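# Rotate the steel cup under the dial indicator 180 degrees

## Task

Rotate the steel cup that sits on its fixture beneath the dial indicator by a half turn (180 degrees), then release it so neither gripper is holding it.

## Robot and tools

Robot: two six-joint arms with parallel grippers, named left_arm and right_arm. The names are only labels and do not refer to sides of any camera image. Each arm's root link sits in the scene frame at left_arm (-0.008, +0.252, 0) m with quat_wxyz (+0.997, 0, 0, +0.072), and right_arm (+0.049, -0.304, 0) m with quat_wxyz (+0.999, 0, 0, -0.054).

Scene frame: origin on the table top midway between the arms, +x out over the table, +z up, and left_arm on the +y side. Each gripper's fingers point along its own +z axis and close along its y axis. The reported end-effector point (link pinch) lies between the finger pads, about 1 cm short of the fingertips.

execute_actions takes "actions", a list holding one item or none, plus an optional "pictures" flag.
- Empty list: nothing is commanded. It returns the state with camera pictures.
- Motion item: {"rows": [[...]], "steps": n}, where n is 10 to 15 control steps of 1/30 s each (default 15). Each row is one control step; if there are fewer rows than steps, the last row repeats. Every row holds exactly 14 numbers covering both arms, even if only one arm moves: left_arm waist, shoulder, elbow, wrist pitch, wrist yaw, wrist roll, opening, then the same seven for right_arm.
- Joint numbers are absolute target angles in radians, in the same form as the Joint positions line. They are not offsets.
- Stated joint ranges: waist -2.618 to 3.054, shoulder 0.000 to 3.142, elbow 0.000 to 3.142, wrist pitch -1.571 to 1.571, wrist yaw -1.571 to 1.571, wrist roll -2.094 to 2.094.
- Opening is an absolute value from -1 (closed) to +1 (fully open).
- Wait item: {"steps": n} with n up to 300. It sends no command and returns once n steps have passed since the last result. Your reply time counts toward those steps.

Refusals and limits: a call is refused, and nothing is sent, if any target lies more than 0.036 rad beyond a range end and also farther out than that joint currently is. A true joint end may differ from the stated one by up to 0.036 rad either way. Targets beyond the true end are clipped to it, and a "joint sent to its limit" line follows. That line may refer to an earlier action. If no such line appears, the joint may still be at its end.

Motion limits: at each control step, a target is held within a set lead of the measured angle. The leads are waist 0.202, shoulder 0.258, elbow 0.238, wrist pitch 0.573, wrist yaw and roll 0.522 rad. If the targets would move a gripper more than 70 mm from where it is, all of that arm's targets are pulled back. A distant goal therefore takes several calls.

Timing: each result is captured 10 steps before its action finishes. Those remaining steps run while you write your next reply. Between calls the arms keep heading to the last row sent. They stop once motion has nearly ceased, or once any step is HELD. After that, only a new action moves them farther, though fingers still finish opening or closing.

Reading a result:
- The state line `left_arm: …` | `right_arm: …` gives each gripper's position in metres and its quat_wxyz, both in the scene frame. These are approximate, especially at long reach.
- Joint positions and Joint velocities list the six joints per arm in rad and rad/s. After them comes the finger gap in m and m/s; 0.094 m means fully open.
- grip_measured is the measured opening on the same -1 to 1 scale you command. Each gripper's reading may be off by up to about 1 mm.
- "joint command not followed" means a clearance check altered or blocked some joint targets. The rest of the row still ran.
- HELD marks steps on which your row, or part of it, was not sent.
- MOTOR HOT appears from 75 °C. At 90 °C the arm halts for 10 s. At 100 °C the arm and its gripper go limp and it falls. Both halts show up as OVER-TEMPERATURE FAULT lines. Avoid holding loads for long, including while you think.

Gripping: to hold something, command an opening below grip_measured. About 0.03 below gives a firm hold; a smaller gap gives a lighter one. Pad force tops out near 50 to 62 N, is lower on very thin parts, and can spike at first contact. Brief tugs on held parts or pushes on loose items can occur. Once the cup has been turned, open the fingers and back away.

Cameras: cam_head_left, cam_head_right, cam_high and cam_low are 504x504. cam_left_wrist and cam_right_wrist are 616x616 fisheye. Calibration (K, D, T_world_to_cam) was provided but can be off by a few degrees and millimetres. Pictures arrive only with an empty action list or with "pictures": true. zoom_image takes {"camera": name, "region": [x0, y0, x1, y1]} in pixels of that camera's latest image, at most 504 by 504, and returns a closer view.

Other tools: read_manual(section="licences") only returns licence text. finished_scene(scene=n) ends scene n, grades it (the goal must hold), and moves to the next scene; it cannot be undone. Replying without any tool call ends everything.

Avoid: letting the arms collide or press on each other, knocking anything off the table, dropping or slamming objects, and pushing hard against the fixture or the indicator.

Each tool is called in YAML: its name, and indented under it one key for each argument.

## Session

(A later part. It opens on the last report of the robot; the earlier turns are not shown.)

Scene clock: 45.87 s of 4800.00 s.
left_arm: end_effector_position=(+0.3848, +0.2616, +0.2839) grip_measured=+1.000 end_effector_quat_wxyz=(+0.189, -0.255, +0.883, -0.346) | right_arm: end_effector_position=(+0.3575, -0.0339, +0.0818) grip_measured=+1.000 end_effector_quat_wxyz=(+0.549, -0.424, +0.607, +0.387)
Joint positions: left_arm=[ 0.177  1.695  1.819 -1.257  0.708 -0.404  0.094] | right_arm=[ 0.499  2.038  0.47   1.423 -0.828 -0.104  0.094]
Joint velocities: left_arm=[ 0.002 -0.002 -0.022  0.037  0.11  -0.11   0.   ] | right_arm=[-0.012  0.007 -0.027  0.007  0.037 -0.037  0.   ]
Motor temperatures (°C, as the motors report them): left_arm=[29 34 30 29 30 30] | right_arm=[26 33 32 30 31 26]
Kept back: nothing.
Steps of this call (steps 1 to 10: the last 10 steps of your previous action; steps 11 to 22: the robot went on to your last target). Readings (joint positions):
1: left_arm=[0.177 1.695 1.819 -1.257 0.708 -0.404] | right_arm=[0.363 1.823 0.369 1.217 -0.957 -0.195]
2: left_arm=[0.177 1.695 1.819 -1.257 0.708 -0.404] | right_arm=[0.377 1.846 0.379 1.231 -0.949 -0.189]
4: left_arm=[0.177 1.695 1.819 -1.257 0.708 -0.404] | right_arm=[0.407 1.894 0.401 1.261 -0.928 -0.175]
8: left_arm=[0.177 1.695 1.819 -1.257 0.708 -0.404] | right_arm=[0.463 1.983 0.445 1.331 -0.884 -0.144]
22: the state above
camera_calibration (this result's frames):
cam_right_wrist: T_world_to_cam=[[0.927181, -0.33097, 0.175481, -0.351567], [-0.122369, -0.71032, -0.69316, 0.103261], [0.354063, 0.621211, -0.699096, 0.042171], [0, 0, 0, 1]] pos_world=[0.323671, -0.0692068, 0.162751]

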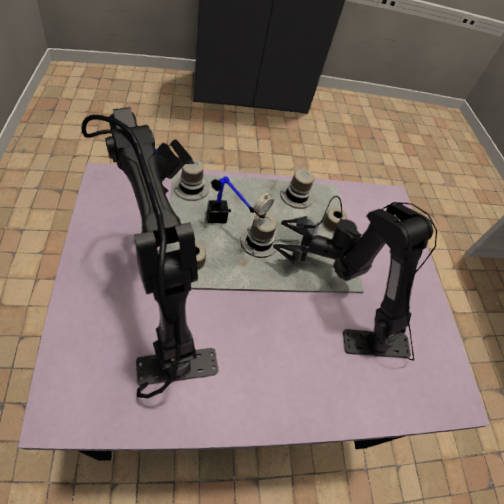

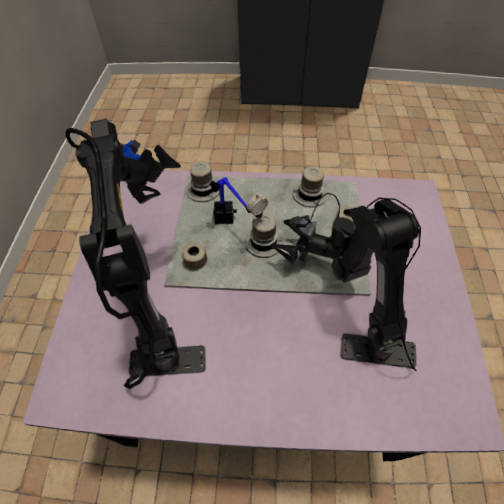

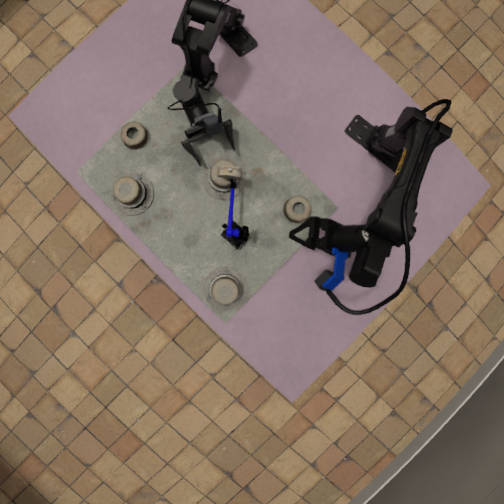

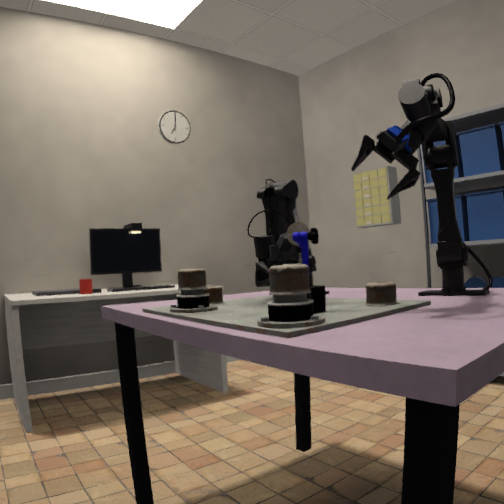

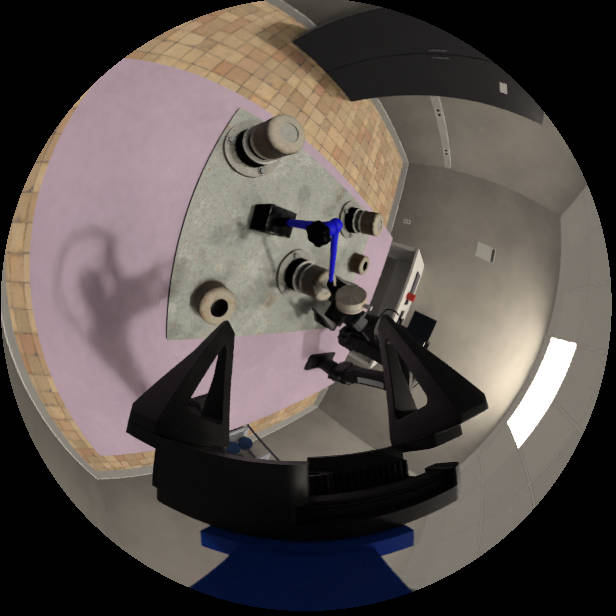

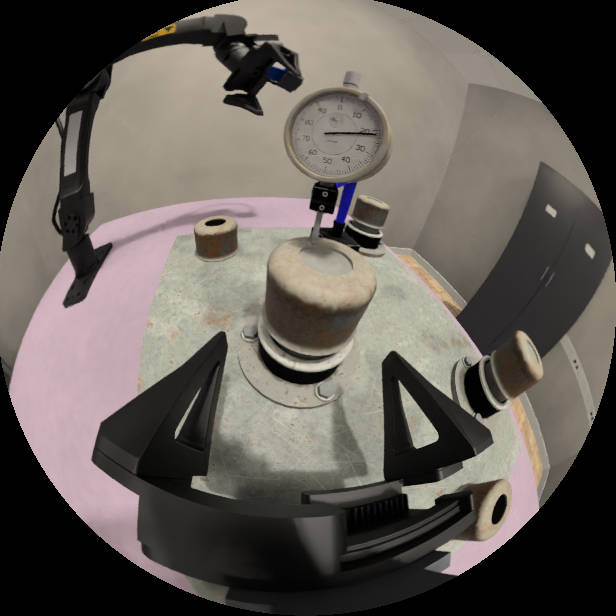

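execute_actions:
  actions:
    - {"rows": [[0.177,1.695,1.819,-1.257,0.708,-0.404,1,0.510,2.058,0.494,1.434,-0.816,-0.093,1],[0.177,1.695,1.819,-1.257,0.708,-0.404,1,0.516,2.062,0.502,1.431,-0.810,-0.092,1],[0.177,1.695,1.819,-1.257,0.708,-0.404,1,0.524,2.068,0.513,1.427,-0.802,-0.090,1],[0.177,1.695,1.819,-1.257,0.708,-0.404,1,0.534,2.075,0.526,1.423,-0.792,-0.088,1],[0.177,1.695,1.819,-1.257,0.708,-0.404,1,0.544,2.083,0.540,1.418,-0.782,-0.086,1],[0.177,1.695,1.819,-1.257,0.708,-0.404,1,0.555,2.090,0.554,1.413,-0.771,-0.083,1],[0.177,1.695,1.819,-1.257,0.708,-0.404,1,0.565,2.098,0.568,1.408,-0.760,-0.081,1],[0.177,1.695,1.819,-1.257,0.708,-0.404,1,0.576,2.106,0.582,1.403,-0.750,-0.078,1],[0.177,1.695,1.819,-1.257,0.708,-0.404,1,0.586,2.113,0.596,1.398,-0.739,-0.076,1],[0.177,1.695,1.819,-1.257,0.708,-0.404,1,0.597,2.121,0.610,1.393,-0.728,-0.073,1],[0.177,1.695,1.819,-1.257,0.708,-0.404,1,0.607,2.129,0.624,1.388,-0.718,-0.071,1],[0.177,1.695,1.819,-1.257,0.708,-0.404,1,0.617,2.136,0.638,1.383,-0.708,-0.069,1],[0.177,1.695,1.819,-1.257,0.708,-0.404,1,0.625,2.142,0.650,1.379,-0.700,-0.067,1],[0.177,1.695,1.819,-1.257,0.708,-0.404,1,0.631,2.146,0.658,1.376,-0.694,-0.065,1],[0.177,1.695,1.819,-1.257,0.708,-0.404,1,0.634,2.149,0.663,1.375,-0.690,-0.064,1]], "steps": 15}

execute_actions:
  actions:
    - {"steps": 22}
  pictures: true

Scene clock: 51.37 s of 4800.00 s.
left_arm: end_effector_position=(+0.3848, +0.2616, +0.2839) grip_measured=+1.000 end_effector_quat_wxyz=(+0.189, -0.255, +0.883, -0.346) | right_arm: end_effector_position=(+0.3627, -0.0274, +0.0855) grip_measured=+1.000 end_effector_quat_wxyz=(+0.556, -0.425, +0.602, +0.386)
Joint positions: left_arm=[ 0.177  1.695  1.819 -1.257  0.708 -0.404  0.094] | right_arm=[ 0.513  2.048  0.497  1.427 -0.812 -0.098  0.094]
Joint velocities: left_arm=[ 0.002 -0.002 -0.032  0.007 -0.051  0.007  0.   ] | right_arm=[ 0.232  0.183  0.369 -0.051  0.242  0.007  0.   ]
Motor temperatures (°C, as the motors report them): left_arm=[29 34 30 29 30 30] | right_arm=[26 33 32 30 31 26]
Steps of this call (steps 1 to 30: the robot went on to your last target; steps 31 to 90: nothing new was sent; then 2.33 s passed at rest; steps 91 to 95: the first 5 steps of this action). Readings (joint positions):
91: left_arm=[0.177 1.695 1.819 -1.257 0.708 -0.404] | right_arm=[0.499 2.038 0.470 1.427 -0.825 -0.101]
92: left_arm=[0.177 1.695 1.819 -1.257 0.708 -0.404] | right_arm=[0.499 2.038 0.471 1.427 -0.825 -0.101]
94: left_arm=[0.177 1.695 1.819 -1.257 0.708 -0.404] | right_arm=[0.506 2.042 0.485 1.427 -0.818 -0.099]
95: the state above

Scene clock: 52.10 s of 4800.00 s.
left_arm: end_effector_position=(+0.3848, +0.2616, +0.2839) grip_measured=+1.000 end_effector_quat_wxyz=(+0.189, -0.255, +0.883, -0.346) | right_arm: end_effector_position=(+0.3792, +0.0180, +0.0868) grip_measured=+1.000 end_effector_quat_wxyz=(+0.565, -0.423, +0.594, +0.387)
Joint positions: left_arm=[ 0.177  1.695  1.819 -1.257  0.708 -0.404  0.094] | right_arm=[ 0.627  2.128  0.644  1.4   -0.7   -0.072  0.094]
Joint velocities: left_arm=[ 0.007  0.012 -0.012  0.007 -0.022 -0.051  0.   ] | right_arm=[-0.007 -0.012 -0.027 -0.051 -0.007 -0.007  0.   ]
Motor temperatures (°C, as the motors report them): left_arm=[29 34 30 29 30 30] | right_arm=[26 33 32 31 31 26]
Kept back: nothing.
Steps of this call (steps 1 to 10: the last 10 steps of your previous action; steps 11 to 22: the robot went on to your last target). Readings (joint positions):
1: left_arm=[0.177 1.695 1.819 -1.257 0.708 -0.404] | right_arm=[0.523 2.055 0.511 1.427 -0.805 -0.097]
2: left_arm=[0.177 1.695 1.819 -1.257 0.708 -0.404] | right_arm=[0.533 2.063 0.526 1.427 -0.798 -0.095]
4: left_arm=[0.177 1.695 1.819 -1.257 0.708 -0.404] | right_arm=[0.556 2.079 0.555 1.427 -0.781 -0.091]
8: left_arm=[0.177 1.695 1.819 -1.257 0.708 -0.404] | right_arm=[0.599 2.109 0.610 1.418 -0.746 -0.083]
22: the state above
camera_calibration (this result's frames):
cam_right_wrist: T_world_to_cam=[[0.920527, -0.336906, 0.197799, -0.354723], [-0.0999737, -0.692574, -0.714385, 0.139262], [0.377671, 0.637836, -0.671215, -0.00590751], [0, 0, 0, 1]] pos_world=[0.342686, -0.0192915, 0.165685]

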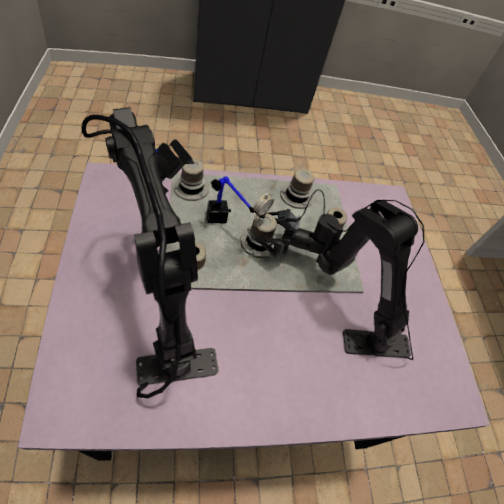

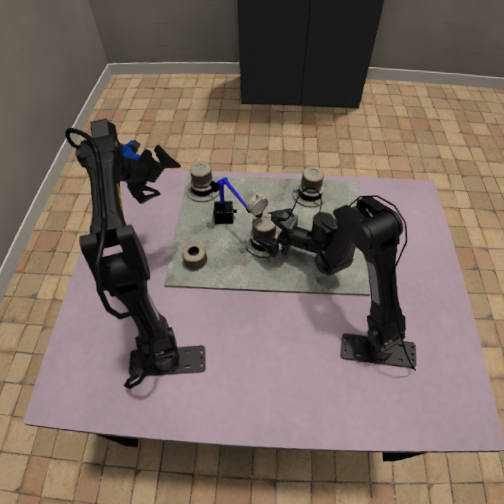

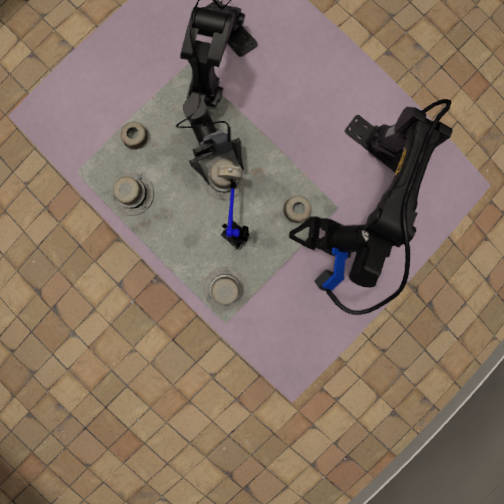

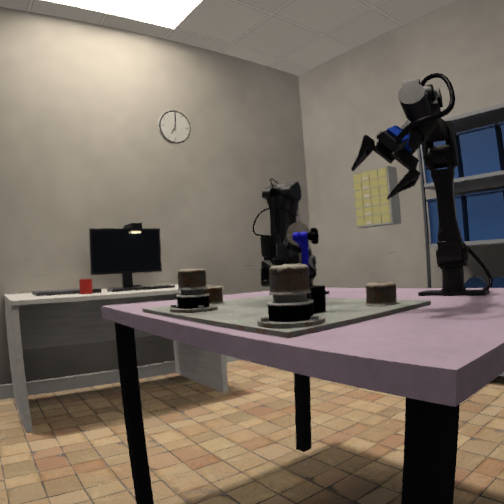

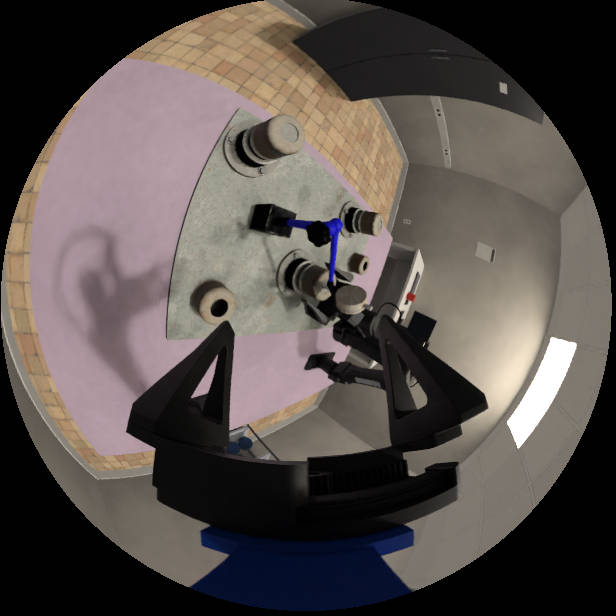

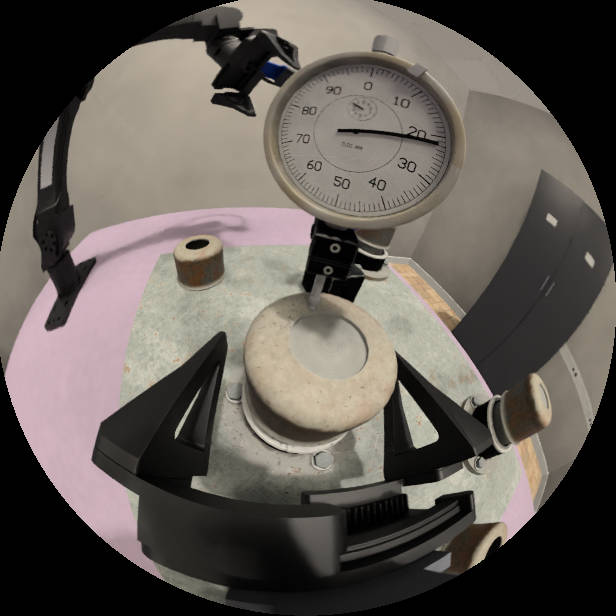

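zoom_image:
  camera: "cam_high"
  region: [160, 100, 280, 220]

zoom_image:
  camera: "cam_head_right"
  region: [220, 180, 360, 280]

zoom_image:
  camera: "cam_left_wrist"
  region: [260, 230, 400, 350]

zoom_image:
  camera: "cam_right_wrist"
  region: [190, 260, 440, 490]

Region (160, 100, 280, 220) of cam_high's 504x504 image, scaled by 4.200, with more detail than that image has.

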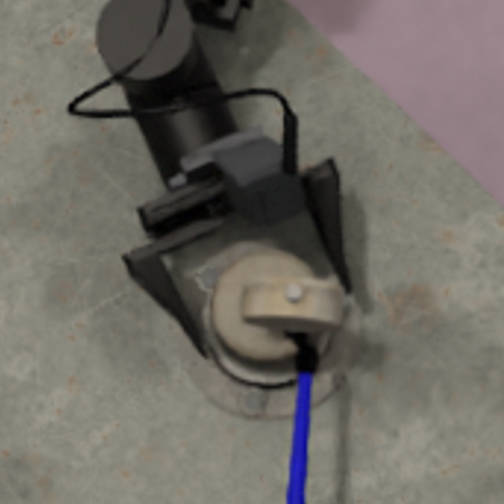

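Region (220, 180, 360, 280) of cam_head_right's 504x504 image, scaled by 3.600, with more detail than that image has; it fills the top 360 rows of this view, and the rest is white.

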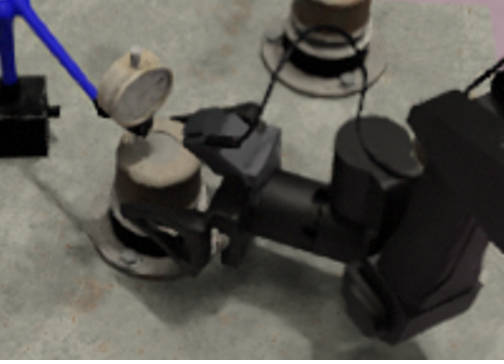

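Region (260, 230, 400, 350) of cam_left_wrist's 616x616 image, scaled by 3.600, with more detail than that image has; it fills the top 432 rows of this view, and the rest is white.

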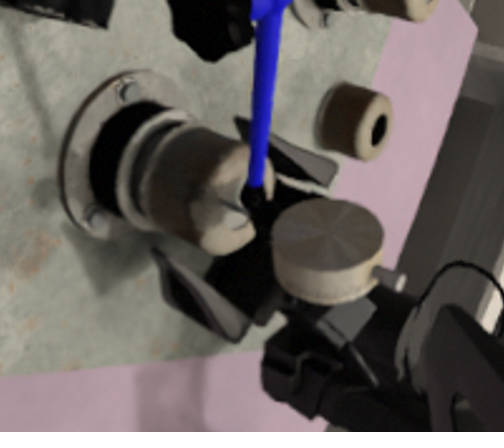

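Region (190, 260, 440, 490) of cam_right_wrist's 616x616 image, scaled by 2.016, with more detail than that image has; it fills the top 464 rows of this view, and the rest is white.

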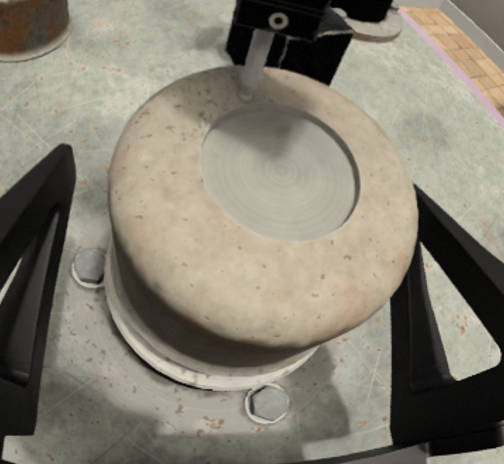

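execute_actions:
  actions:
    - {"rows": [[0.177,1.695,1.819,-1.257,0.708,-0.404,1,0.634,2.151,0.664,1.370,-0.690,-0.064,0.97],[0.177,1.695,1.819,-1.257,0.708,-0.404,1,0.634,2.153,0.665,1.364,-0.690,-0.064,0.94],[0.177,1.695,1.819,-1.257,0.708,-0.404,1,0.635,2.155,0.666,1.358,-0.689,-0.064,0.90],[0.177,1.695,1.819,-1.257,0.708,-0.404,1,0.635,2.156,0.667,1.352,-0.689,-0.064,0.86],[0.177,1.695,1.819,-1.257,0.708,-0.404,1,0.635,2.156,0.667,1.348,-0.689,-0.064,0.82],[0.177,1.695,1.819,-1.257,0.708,-0.404,1,0.635,2.156,0.667,1.348,-0.689,-0.064,0.78],[0.177,1.695,1.819,-1.257,0.708,-0.404,1,0.635,2.156,0.667,1.348,-0.689,-0.064,0.74],[0.177,1.695,1.819,-1.257,0.708,-0.404,1,0.635,2.156,0.667,1.348,-0.689,-0.064,0.70],[0.177,1.695,1.819,-1.257,0.708,-0.404,1,0.635,2.156,0.667,1.348,-0.689,-0.064,0.67],[0.177,1.695,1.819,-1.257,0.708,-0.404,1,0.635,2.156,0.667,1.348,-0.689,-0.064,0.65]], "steps": 12}

execute_actions:
  actions:
    - {"steps": 18}
  pictures: true

Scene clock: 68.57 s of 4800.00 s.
left_arm: end_effector_position=(+0.3848, +0.2616, +0.2839) grip_measured=+1.000 end_effector_quat_wxyz=(+0.189, -0.255, +0.883, -0.346) | right_arm: end_effector_position=(+0.3796, +0.0179, +0.0863) grip_measured=+0.957 end_effector_quat_wxyz=(+0.564, -0.422, +0.595, +0.386)
Joint positions: left_arm=[ 0.177  1.695  1.819 -1.257  0.708 -0.404  0.094] | right_arm=[ 0.627  2.128  0.644  1.398 -0.698 -0.071  0.092]
Joint velocities: left_arm=[-0.012 -0.002  0.002 -0.037 -0.007  0.022  0.   ] | right_arm=[ 0.002  0.002  0.007 -0.066 -0.022 -0.066 -0.027]
Motor temperatures (°C, as the motors report them): left_arm=[29 34 31 30 30 30] | right_arm=[26 33 33 31 31 26]
Steps of this call (steps 1 to 30: the robot went on to your last target; steps 31 to 90: nothing new was sent; then 13.40 s passed at rest; steps 91 to 92: the first 2 steps of this action). Readings (joint positions):
91: left_arm=[0.177 1.695 1.819 -1.257 0.708 -0.404] | right_arm=[0.627 2.128 0.644 1.400 -0.698 -0.071]
92: the state above

Scene clock: 69.17 s of 4800.00 s.
left_arm: end_effector_position=(+0.3848, +0.2616, +0.2839) grip_measured=+1.000 end_effector_quat_wxyz=(+0.189, -0.255, +0.883, -0.346) | right_arm: end_effector_position=(+0.3794, +0.0175, +0.0812) grip_measured=+0.653 end_effector_quat_wxyz=(+0.555, -0.421, +0.604, +0.387)
Joint positions: left_arm=[ 0.177  1.695  1.819 -1.257  0.708 -0.404  0.094] | right_arm=[ 0.627  2.128  0.644  1.373 -0.696 -0.071  0.078]
Joint velocities: left_arm=[-0.002 -0.002 -0.012 -0.022  0.007 -0.037  0.   ] | right_arm=[-0.012 -0.017  0.002 -0.066 -0.051  0.037  0.   ]
Motor temperatures (°C, as the motors report them): left_arm=[29 34 31 30 30 30] | right_arm=[26 33 33 31 31 26]
Kept back: nothing.
Steps of this call (steps 1 to 10: the last 10 steps of your previous action; steps 11 to 18: the robot went on to your last target). Readings (joint positions):
1: left_arm=[0.177 1.695 1.819 -1.257 0.708 -0.404] | right_arm=[0.627 2.128 0.644 1.396 -0.698 -0.071]
2: left_arm=[0.177 1.695 1.819 -1.257 0.708 -0.404] | right_arm=[0.627 2.128 0.644 1.393 -0.698 -0.071]
4: left_arm=[0.177 1.695 1.819 -1.257 0.708 -0.404] | right_arm=[0.627 2.128 0.644 1.385 -0.697 -0.071]
8: left_arm=[0.177 1.695 1.819 -1.257 0.708 -0.404] | right_arm=[0.627 2.128 0.644 1.377 -0.697 -0.071]
18: the state above
camera_calibration (this result's frames):
cam_right_wrist: T_world_to_cam=[[0.923774, -0.337914, 0.180154, -0.353714], [-0.119706, -0.701694, -0.70235, 0.141582], [0.363747, 0.627248, -0.688657, -0.00253292], [0, 0, 0, 1]] pos_world=[0.344621, -0.0185892, 0.161418]

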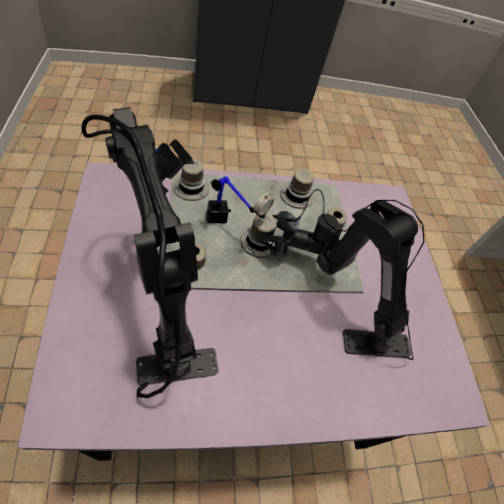

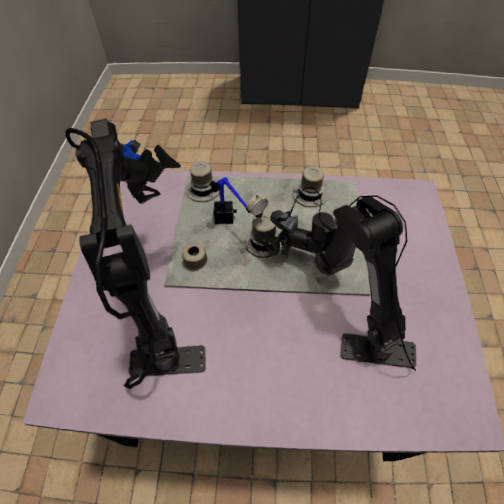

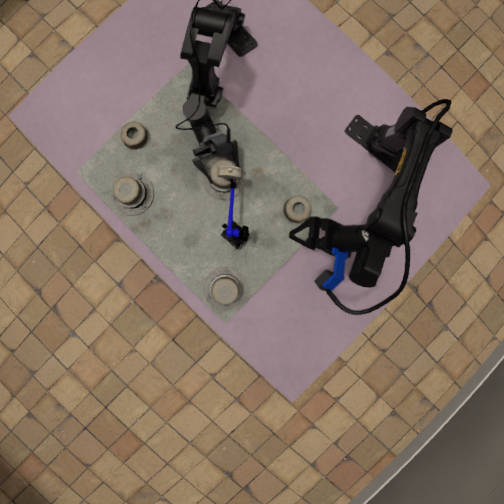

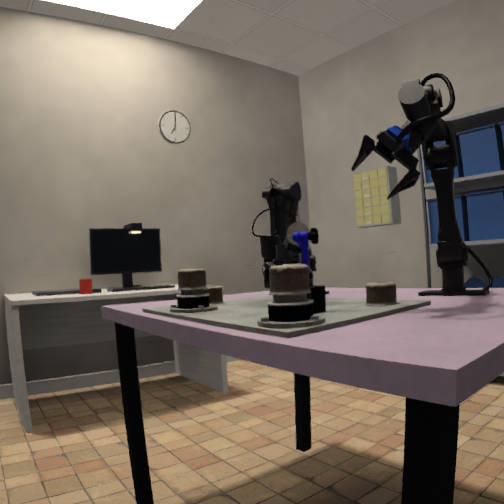

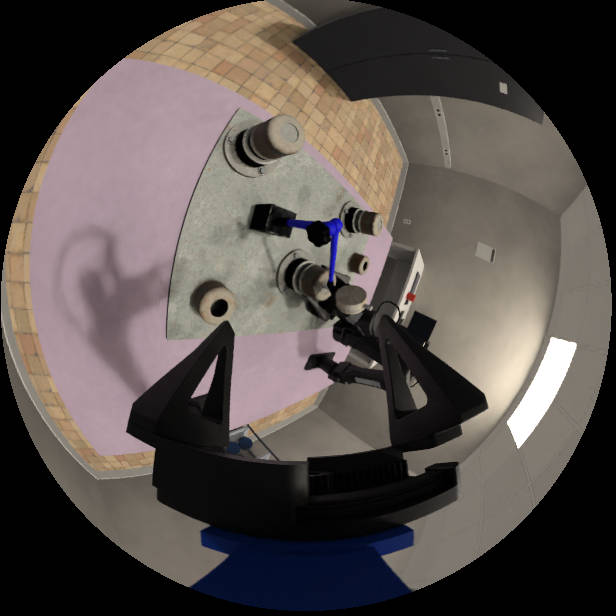

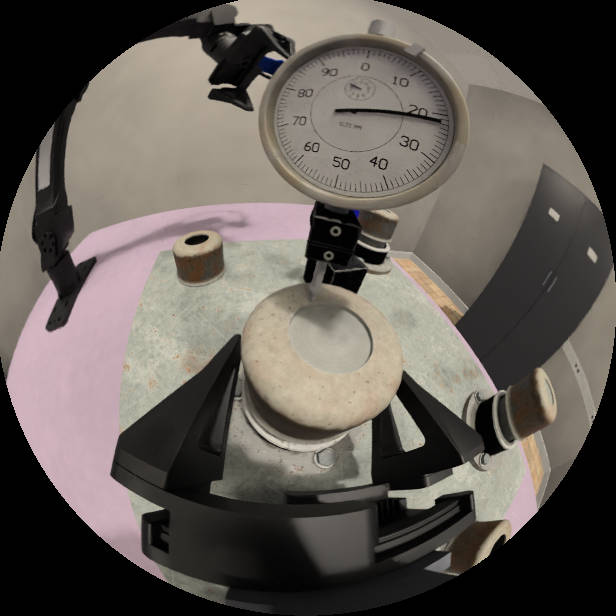

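zoom_image:
  camera: "cam_head_left"
  region: [230, 185, 330, 265]

zoom_image:
  camera: "cam_left_wrist"
  region: [270, 240, 380, 330]

zoom_image:
  camera: "cam_right_wrist"
  region: [200, 270, 440, 480]

Region (230, 185, 330, 265) of cam_head_left's 504x504 image, scaled by 5.040, with more detail than that image has; it fills the top 403 rows of this view, and the rest is white.

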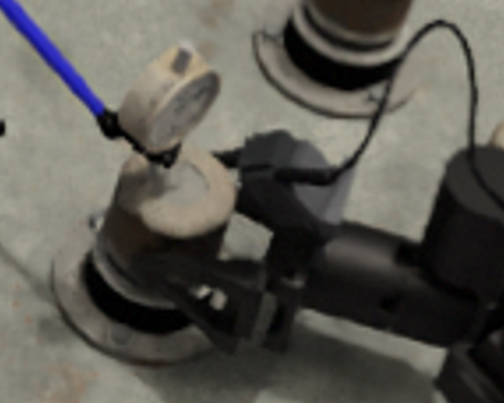

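Region (270, 240, 380, 330) of cam_left_wrist's 616x616 image, scaled by 4.582, with more detail than that image has; it fills the top 412 rows of this view, and the rest is white.

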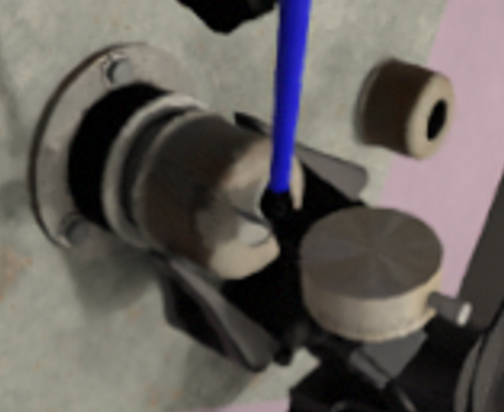

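Region (200, 270, 440, 480) of cam_right_wrist's 616x616 image, scaled by 2.100, with more detail than that image has; it fills the top 441 rows of this view, and the rest is white.

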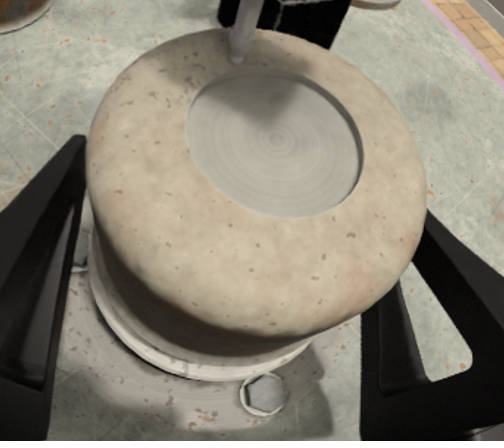

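execute_actions:
  actions:
    - {"rows": [[0.177,1.695,1.819,-1.257,0.708,-0.404,1,0.630,2.140,0.655,1.360,-0.693,-0.068,0.63],[0.177,1.695,1.819,-1.257,0.708,-0.404,1,0.630,2.140,0.655,1.360,-0.693,-0.068,0.61],[0.177,1.695,1.819,-1.257,0.708,-0.404,1,0.630,2.140,0.655,1.360,-0.693,-0.068,0.59],[0.177,1.695,1.819,-1.257,0.708,-0.404,1,0.630,2.140,0.655,1.360,-0.693,-0.068,0.57],[0.177,1.695,1.819,-1.257,0.708,-0.404,1,0.630,2.140,0.655,1.360,-0.693,-0.068,0.555],[0.177,1.695,1.819,-1.257,0.708,-0.404,1,0.630,2.140,0.655,1.360,-0.693,-0.068,0.54],[0.177,1.695,1.819,-1.257,0.708,-0.404,1,0.630,2.140,0.655,1.360,-0.693,-0.068,0.525],[0.177,1.695,1.819,-1.257,0.708,-0.404,1,0.630,2.140,0.655,1.360,-0.693,-0.068,0.51],[0.177,1.695,1.819,-1.257,0.708,-0.404,1,0.630,2.140,0.655,1.360,-0.693,-0.068,0.50],[0.177,1.695,1.819,-1.257,0.708,-0.404,1,0.630,2.140,0.655,1.360,-0.693,-0.068,0.49],[0.177,1.695,1.819,-1.257,0.708,-0.404,1,0.630,2.140,0.655,1.360,-0.693,-0.068,0.48],[0.177,1.695,1.819,-1.257,0.708,-0.404,1,0.630,2.140,0.655,1.360,-0.693,-0.068,0.47],[0.177,1.695,1.819,-1.257,0.708,-0.404,1,0.630,2.140,0.655,1.360,-0.693,-0.068,0.46]], "steps": 13}

execute_actions:
  actions:
    - {"steps": 16}

Scene clock: 74.67 s of 4800.00 s.
left_arm: end_effector_position=(+0.3848, +0.2616, +0.2839) grip_measured=+1.000 end_effector_quat_wxyz=(+0.189, -0.255, +0.883, -0.346) | right_arm: end_effector_position=(+0.3794, +0.0175, +0.0812) grip_measured=+0.602 end_effector_quat_wxyz=(+0.555, -0.421, +0.604, +0.387)
Joint positions: left_arm=[ 0.177  1.695  1.819 -1.257  0.708 -0.404  0.094] | right_arm=[ 0.627  2.128  0.644  1.373 -0.696 -0.071  0.075]
Joint velocities: left_arm=[-0.007  0.007 -0.002  0.066 -0.051 -0.051  0.   ] | right_arm=[-0.002 -0.002 -0.007 -0.037 -0.037 -0.051 -0.017]
Motor temperatures (°C, as the motors report them): left_arm=[29 34 31 30 30 30] | right_arm=[26 33 33 32 30 26]
Steps of this call (steps 1 to 15: the robot went on to your last target; steps 16 to 90: nothing new was sent; then 2.40 s passed at rest; steps 91 to 93: the first 3 steps of this action). Readings (joint positions):
91: left_arm=[0.177 1.695 1.819 -1.257 0.708 -0.404] | right_arm=[0.627 2.128 0.644 1.373 -0.696 -0.071]
92: left_arm=[0.177 1.695 1.819 -1.257 0.708 -0.404] | right_arm=[0.627 2.128 0.644 1.373 -0.696 -0.071]
93: the state above

Scene clock: 75.20 s of 4800.00 s.
left_arm: end_effector_position=(+0.3848, +0.2616, +0.2839) grip_measured=+1.000 end_effector_quat_wxyz=(+0.189, -0.255, +0.883, -0.346) | right_arm: end_effector_position=(+0.3805, +0.0171, +0.0811) grip_measured=+0.479 end_effector_quat_wxyz=(+0.557, -0.420, +0.605, +0.385)
Joint positions: left_arm=[ 0.177  1.695  1.819 -1.257  0.708 -0.404  0.094] | right_arm=[ 0.627  2.128  0.644  1.373 -0.69  -0.071  0.069]
Joint velocities: left_arm=[ 0.002 -0.027 -0.007  0.007  0.051 -0.051  0.   ] | right_arm=[-0.002  0.007  0.002 -0.037 -0.022 -0.037 -0.   ]
Motor temperatures (°C, as the motors report them): left_arm=[29 34 31 30 30 30] | right_arm=[26 33 33 32 30 26]
Kept back: nothing.
Steps of this call (steps 1 to 10: the last 10 steps of your previous action; steps 11 to 15: the robot went on to your last target; step 16: nothing new was sent). Readings (joint positions):
1: left_arm=[0.177 1.695 1.819 -1.257 0.708 -0.404] | right_arm=[0.627 2.128 0.644 1.373 -0.696 -0.071]
2: left_arm=[0.177 1.695 1.819 -1.257 0.708 -0.404] | right_arm=[0.627 2.128 0.644 1.373 -0.696 -0.071]
4: left_arm=[0.177 1.695 1.819 -1.257 0.708 -0.404] | right_arm=[0.627 2.128 0.644 1.373 -0.693 -0.071]
8: left_arm=[0.177 1.695 1.819 -1.257 0.708 -0.404] | right_arm=[0.627 2.128 0.644 1.373 -0.690 -0.071]
16: the state above
All arms were judged still, so your last target was given up. Only a new action makes them travel on or press farther. Fingers that are still opening or closing keep moving.

execute_actions:
  actions:
    - {"rows": [[0.177,1.695,1.819,-1.257,0.708,-0.404,1,0.632,2.134,0.651,1.368,-0.690,-0.067,0.455],[0.177,1.695,1.819,-1.257,0.708,-0.404,1,0.633,2.129,0.648,1.378,-0.685,-0.065,0.45],[0.177,1.695,1.819,-1.257,0.708,-0.404,1,0.634,2.125,0.646,1.3867,-0.6758,-0.0629,0.447],[0.177,1.695,1.819,-1.257,0.708,-0.404,1,0.6345,2.1239,0.6458,1.3886,-0.6694,-0.0620,0.447],[0.177,1.695,1.819,-1.257,0.708,-0.404,1,0.6357,2.1236,0.6446,1.3914,-0.6605,-0.0608,0.447],[0.177,1.695,1.819,-1.257,0.708,-0.404,1,0.6378,2.1231,0.6427,1.3949,-0.6491,-0.0592,0.447],[0.177,1.695,1.819,-1.257,0.708,-0.404,1,0.6406,2.1223,0.6399,1.3988,-0.6363,-0.0575,0.447],[0.177,1.695,1.819,-1.257,0.708,-0.404,1,0.6443,2.1214,0.6363,1.4031,-0.6223,-0.0556,0.447],[0.177,1.695,1.819,-1.257,0.708,-0.404,1,0.6484,2.1203,0.6323,1.4078,-0.6071,-0.0535,0.447],[0.177,1.695,1.819,-1.257,0.708,-0.404,1,0.6529,2.1192,0.6280,1.4126,-0.5918,-0.0514,0.447],[0.177,1.695,1.819,-1.257,0.708,-0.404,1,0.6578,2.1179,0.6232,1.4173,-0.5765,-0.0493,0.447],[0.177,1.695,1.819,-1.257,0.708,-0.404,1,0.6626,2.1166,0.6184,1.4215,-0.5610,-0.0474,0.447],[0.177,1.695,1.819,-1.257,0.708,-0.404,1,0.6675,2.1153,0.6137,1.4252,-0.5451,-0.0456,0.447],[0.177,1.695,1.819,-1.257,0.708,-0.404,1,0.6727,2.1142,0.6093,1.4288,-0.5293,-0.0438,0.447],[0.177,1.695,1.819,-1.257,0.708,-0.404,1,0.6781,2.1132,0.6055,1.4325,-0.5134,-0.0420,0.447]], "steps": 15}

execute_actions:
  actions:
    - {"rows": [[0.177,1.695,1.819,-1.257,0.708,-0.404,1,0.6836,2.1122,0.6016,1.4362,-0.4976,-0.0402,0.447],[0.177,1.695,1.819,-1.257,0.708,-0.404,1,0.6891,2.1112,0.5978,1.4398,-0.4817,-0.0384,0.447],[0.177,1.695,1.819,-1.257,0.708,-0.404,1,0.6945,2.1102,0.5940,1.4435,-0.4659,-0.0366,0.447],[0.177,1.695,1.819,-1.257,0.708,-0.404,1,0.7000,2.1092,0.5902,1.4471,-0.4500,-0.0348,0.447],[0.177,1.695,1.819,-1.257,0.708,-0.404,1,0.7054,2.1082,0.5863,1.4507,-0.4341,-0.0330,0.447],[0.177,1.695,1.819,-1.257,0.708,-0.404,1,0.7109,2.1072,0.5825,1.4535,-0.4178,-0.0313,0.447],[0.177,1.695,1.819,-1.257,0.708,-0.404,1,0.7164,2.1062,0.5788,1.4562,-0.4014,-0.0297,0.447],[0.177,1.695,1.819,-1.257,0.708,-0.404,1,0.7224,2.1055,0.5759,1.4590,-0.3850,-0.0280,0.447],[0.177,1.695,1.819,-1.257,0.708,-0.404,1,0.7284,2.1048,0.5730,1.4617,-0.3686,-0.0263,0.447],[0.177,1.695,1.819,-1.257,0.708,-0.404,1,0.7343,2.1041,0.5702,1.4645,-0.3522,-0.0247,0.447],[0.177,1.695,1.819,-1.257,0.708,-0.404,1,0.7403,2.1034,0.5673,1.4672,-0.3359,-0.0230,0.447],[0.177,1.695,1.819,-1.257,0.708,-0.404,1,0.7463,2.1026,0.5644,1.4702,-0.3181,-0.0212,0.447],[0.177,1.695,1.819,-1.257,0.708,-0.404,1,0.7523,2.1019,0.5616,1.4734,-0.2990,-0.0193,0.447],[0.177,1.695,1.819,-1.257,0.708,-0.404,1,0.7587,2.1011,0.5584,1.4734,-0.2990,-0.0193,0.447],[0.177,1.695,1.819,-1.257,0.708,-0.404,1,0.7657,2.1003,0.5551,1.4734,-0.2990,-0.0193,0.447]], "steps": 15}

execute_actions:
  actions:
    - {"steps": 20}
  pictures: true

Scene clock: 84.57 s of 4800.00 s.
left_arm: end_effector_position=(+0.3848, +0.2616, +0.2839) grip_measured=+1.000 end_effector_quat_wxyz=(+0.189, -0.255, +0.883, -0.346) | right_arm: end_effector_position=(+0.3809, +0.0169, +0.0813) grip_measured=+0.479 end_effector_quat_wxyz=(+0.557, -0.419, +0.605, +0.384)
Joint positions: left_arm=[ 0.177  1.695  1.819 -1.257  0.708 -0.404  0.094] | right_arm=[ 0.627  2.128  0.644  1.374 -0.687 -0.071  0.069]
Joint velocities: left_arm=[ 0.012  0.002 -0.017 -0.051  0.037  0.051  0.   ] | right_arm=[ 0.012  0.012 -0.007 -0.037 -0.037 -0.022  0.   ]
Motor temperatures (°C, as the motors report them): left_arm=[29 35 31 30 30 30] | right_arm=[26 34 33 32 30 26]
Steps of this call (steps 1 to 90: nothing new was sent; then 6.20 s passed at rest; steps 91 to 95: the first 5 steps of this action). Readings (joint positions):
91: left_arm=[0.177 1.695 1.819 -1.257 0.708 -0.404] | right_arm=[0.627 2.128 0.644 1.373 -0.690 -0.071]
92: left_arm=[0.177 1.695 1.819 -1.257 0.708 -0.404] | right_arm=[0.627 2.128 0.644 1.373 -0.689 -0.071]
94: left_arm=[0.177 1.695 1.819 -1.257 0.708 -0.404] | right_arm=[0.627 2.128 0.644 1.374 -0.688 -0.071]
95: the state above

Scene clock: 85.07 s of 4800.00 s.
left_arm: end_effector_position=(+0.3848, +0.2616, +0.2839) grip_measured=+1.000 end_effector_quat_wxyz=(+0.189, -0.255, +0.883, -0.346) | right_arm: end_effector_position=(+0.3818, +0.0173, +0.0809) grip_measured=+0.479 end_effector_quat_wxyz=(+0.581, -0.383, +0.625, +0.353)
Joint positions: left_arm=[ 0.177  1.695  1.819 -1.257  0.708 -0.404  0.094] | right_arm=[ 0.68   2.128  0.6    1.44  -0.523 -0.047  0.069]
Joint velocities: left_arm=[-0.007  0.007  0.007  0.037 -0.022  0.007  0.   ] | right_arm=[ 0.164  0.027 -0.115  0.183  0.447  0.051  0.   ]
Motor temperatures (°C, as the motors report them): left_arm=[29 35 31 30 30 30] | right_arm=[26 34 33 32 30 26]
Steps of this call (steps 1 to 10: the last 10 steps of your previous action; steps 11 to 15: the first 5 steps of this action). Readings (joint positions):
11: left_arm=[0.177 1.695 1.819 -1.257 0.708 -0.404] | right_arm=[0.660 2.128 0.616 1.417 -0.585 -0.055]
12: left_arm=[0.177 1.695 1.819 -1.257 0.708 -0.404] | right_arm=[0.664 2.128 0.612 1.423 -0.569 -0.053]
14: left_arm=[0.177 1.695 1.819 -1.257 0.708 -0.404] | right_arm=[0.674 2.128 0.604 1.435 -0.538 -0.049]
15: the state above

Scene clock: 85.73 s of 4800.00 s.
left_arm: end_effector_position=(+0.3848, +0.2616, +0.2839) grip_measured=+1.000 end_effector_quat_wxyz=(+0.189, -0.255, +0.883, -0.346) | right_arm: end_effector_position=(+0.3824, +0.0171, +0.0808) grip_measured=+0.479 end_effector_quat_wxyz=(+0.605, -0.340, +0.647, +0.315)
Joint positions: left_arm=[ 0.177  1.695  1.819 -1.257  0.708 -0.404  0.094] | right_arm=[ 0.75   2.128  0.562  1.494 -0.321 -0.026  0.069]
Joint velocities: left_arm=[-0.002 -0.002  0.002  0.007 -0.007  0.022  0.   ] | right_arm=[ 0.002 -0.007 -0.007  0.066  0.095  0.081  0.001]
Motor temperatures (°C, as the motors report them): left_arm=[29 35 31 30 30 30] | right_arm=[26 34 33 32 30 26]
Kept back: nothing.
Steps of this call (steps 1 to 10: the last 10 steps of your previous action; steps 11 to 20: the robot went on to your last target). Readings (joint positions):
1: left_arm=[0.177 1.695 1.819 -1.257 0.708 -0.404] | right_arm=[0.685 2.128 0.596 1.446 -0.507 -0.045]
2: left_arm=[0.177 1.695 1.819 -1.257 0.708 -0.404] | right_arm=[0.690 2.128 0.592 1.451 -0.491 -0.043]
4: left_arm=[0.177 1.695 1.819 -1.257 0.708 -0.404] | right_arm=[0.702 2.128 0.585 1.461 -0.459 -0.039]
8: left_arm=[0.177 1.695 1.819 -1.257 0.708 -0.404] | right_arm=[0.725 2.128 0.573 1.479 -0.392 -0.032]
20: the state above
camera_calibration (this result's frames):
cam_right_wrist: T_world_to_cam=[[0.807561, -0.560819, 0.182558, -0.30846], [-0.284007, -0.64106, -0.713009, 0.204018], [0.5169, 0.523951, -0.676971, -0.0614302], [0, 0, 0, 1]] pos_world=[0.338796, -0.010016, 0.160192]

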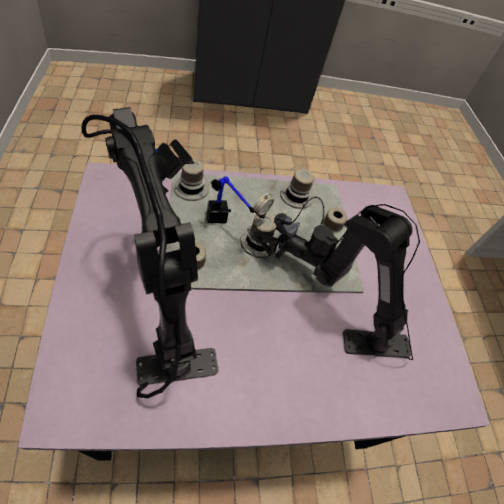

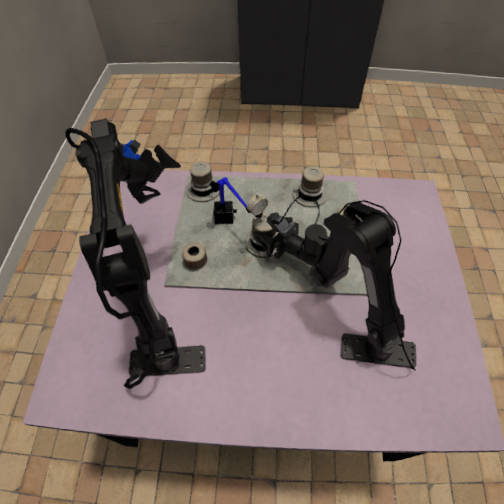

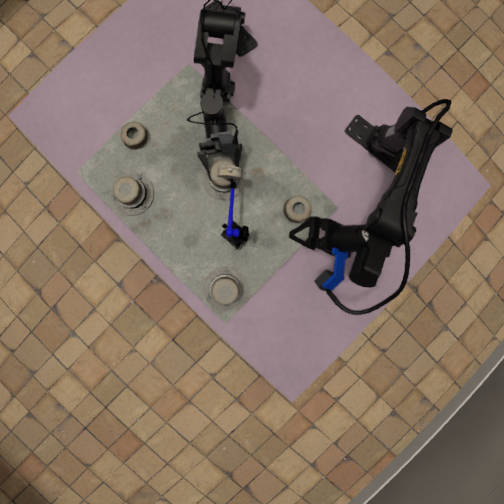

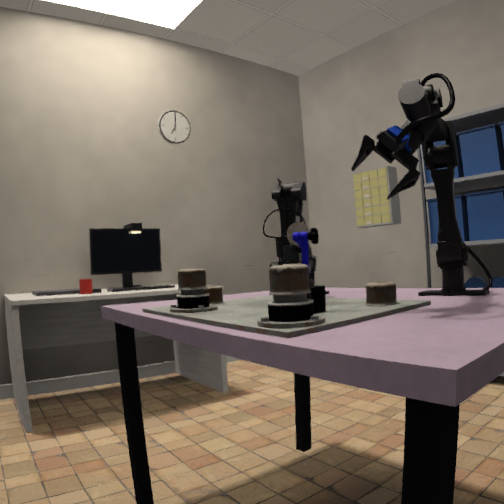

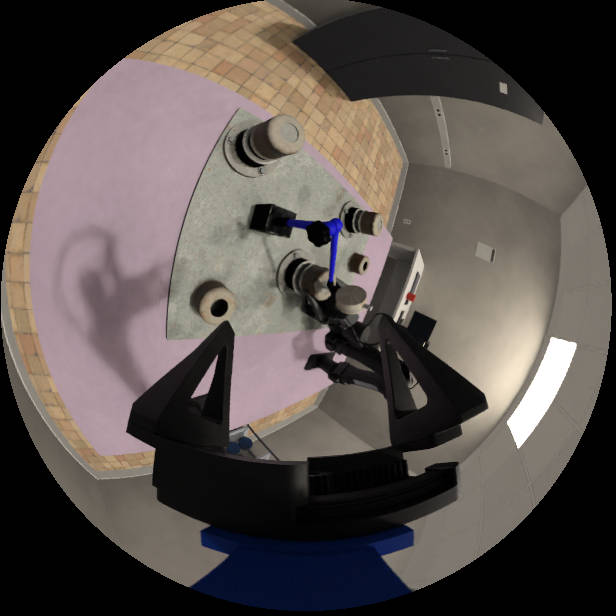

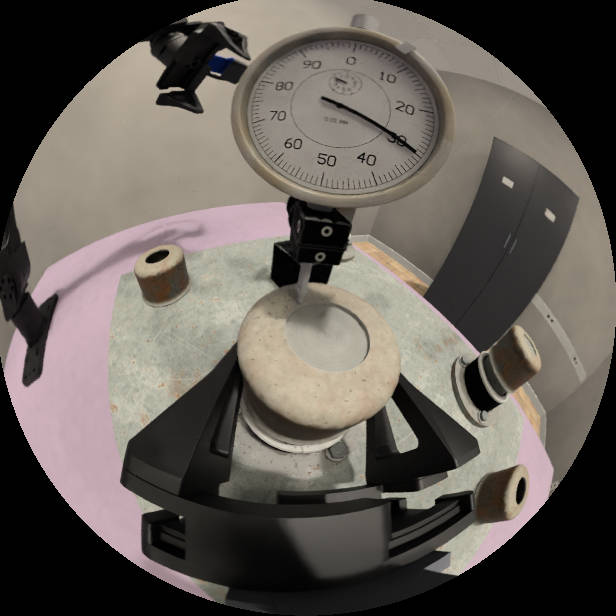

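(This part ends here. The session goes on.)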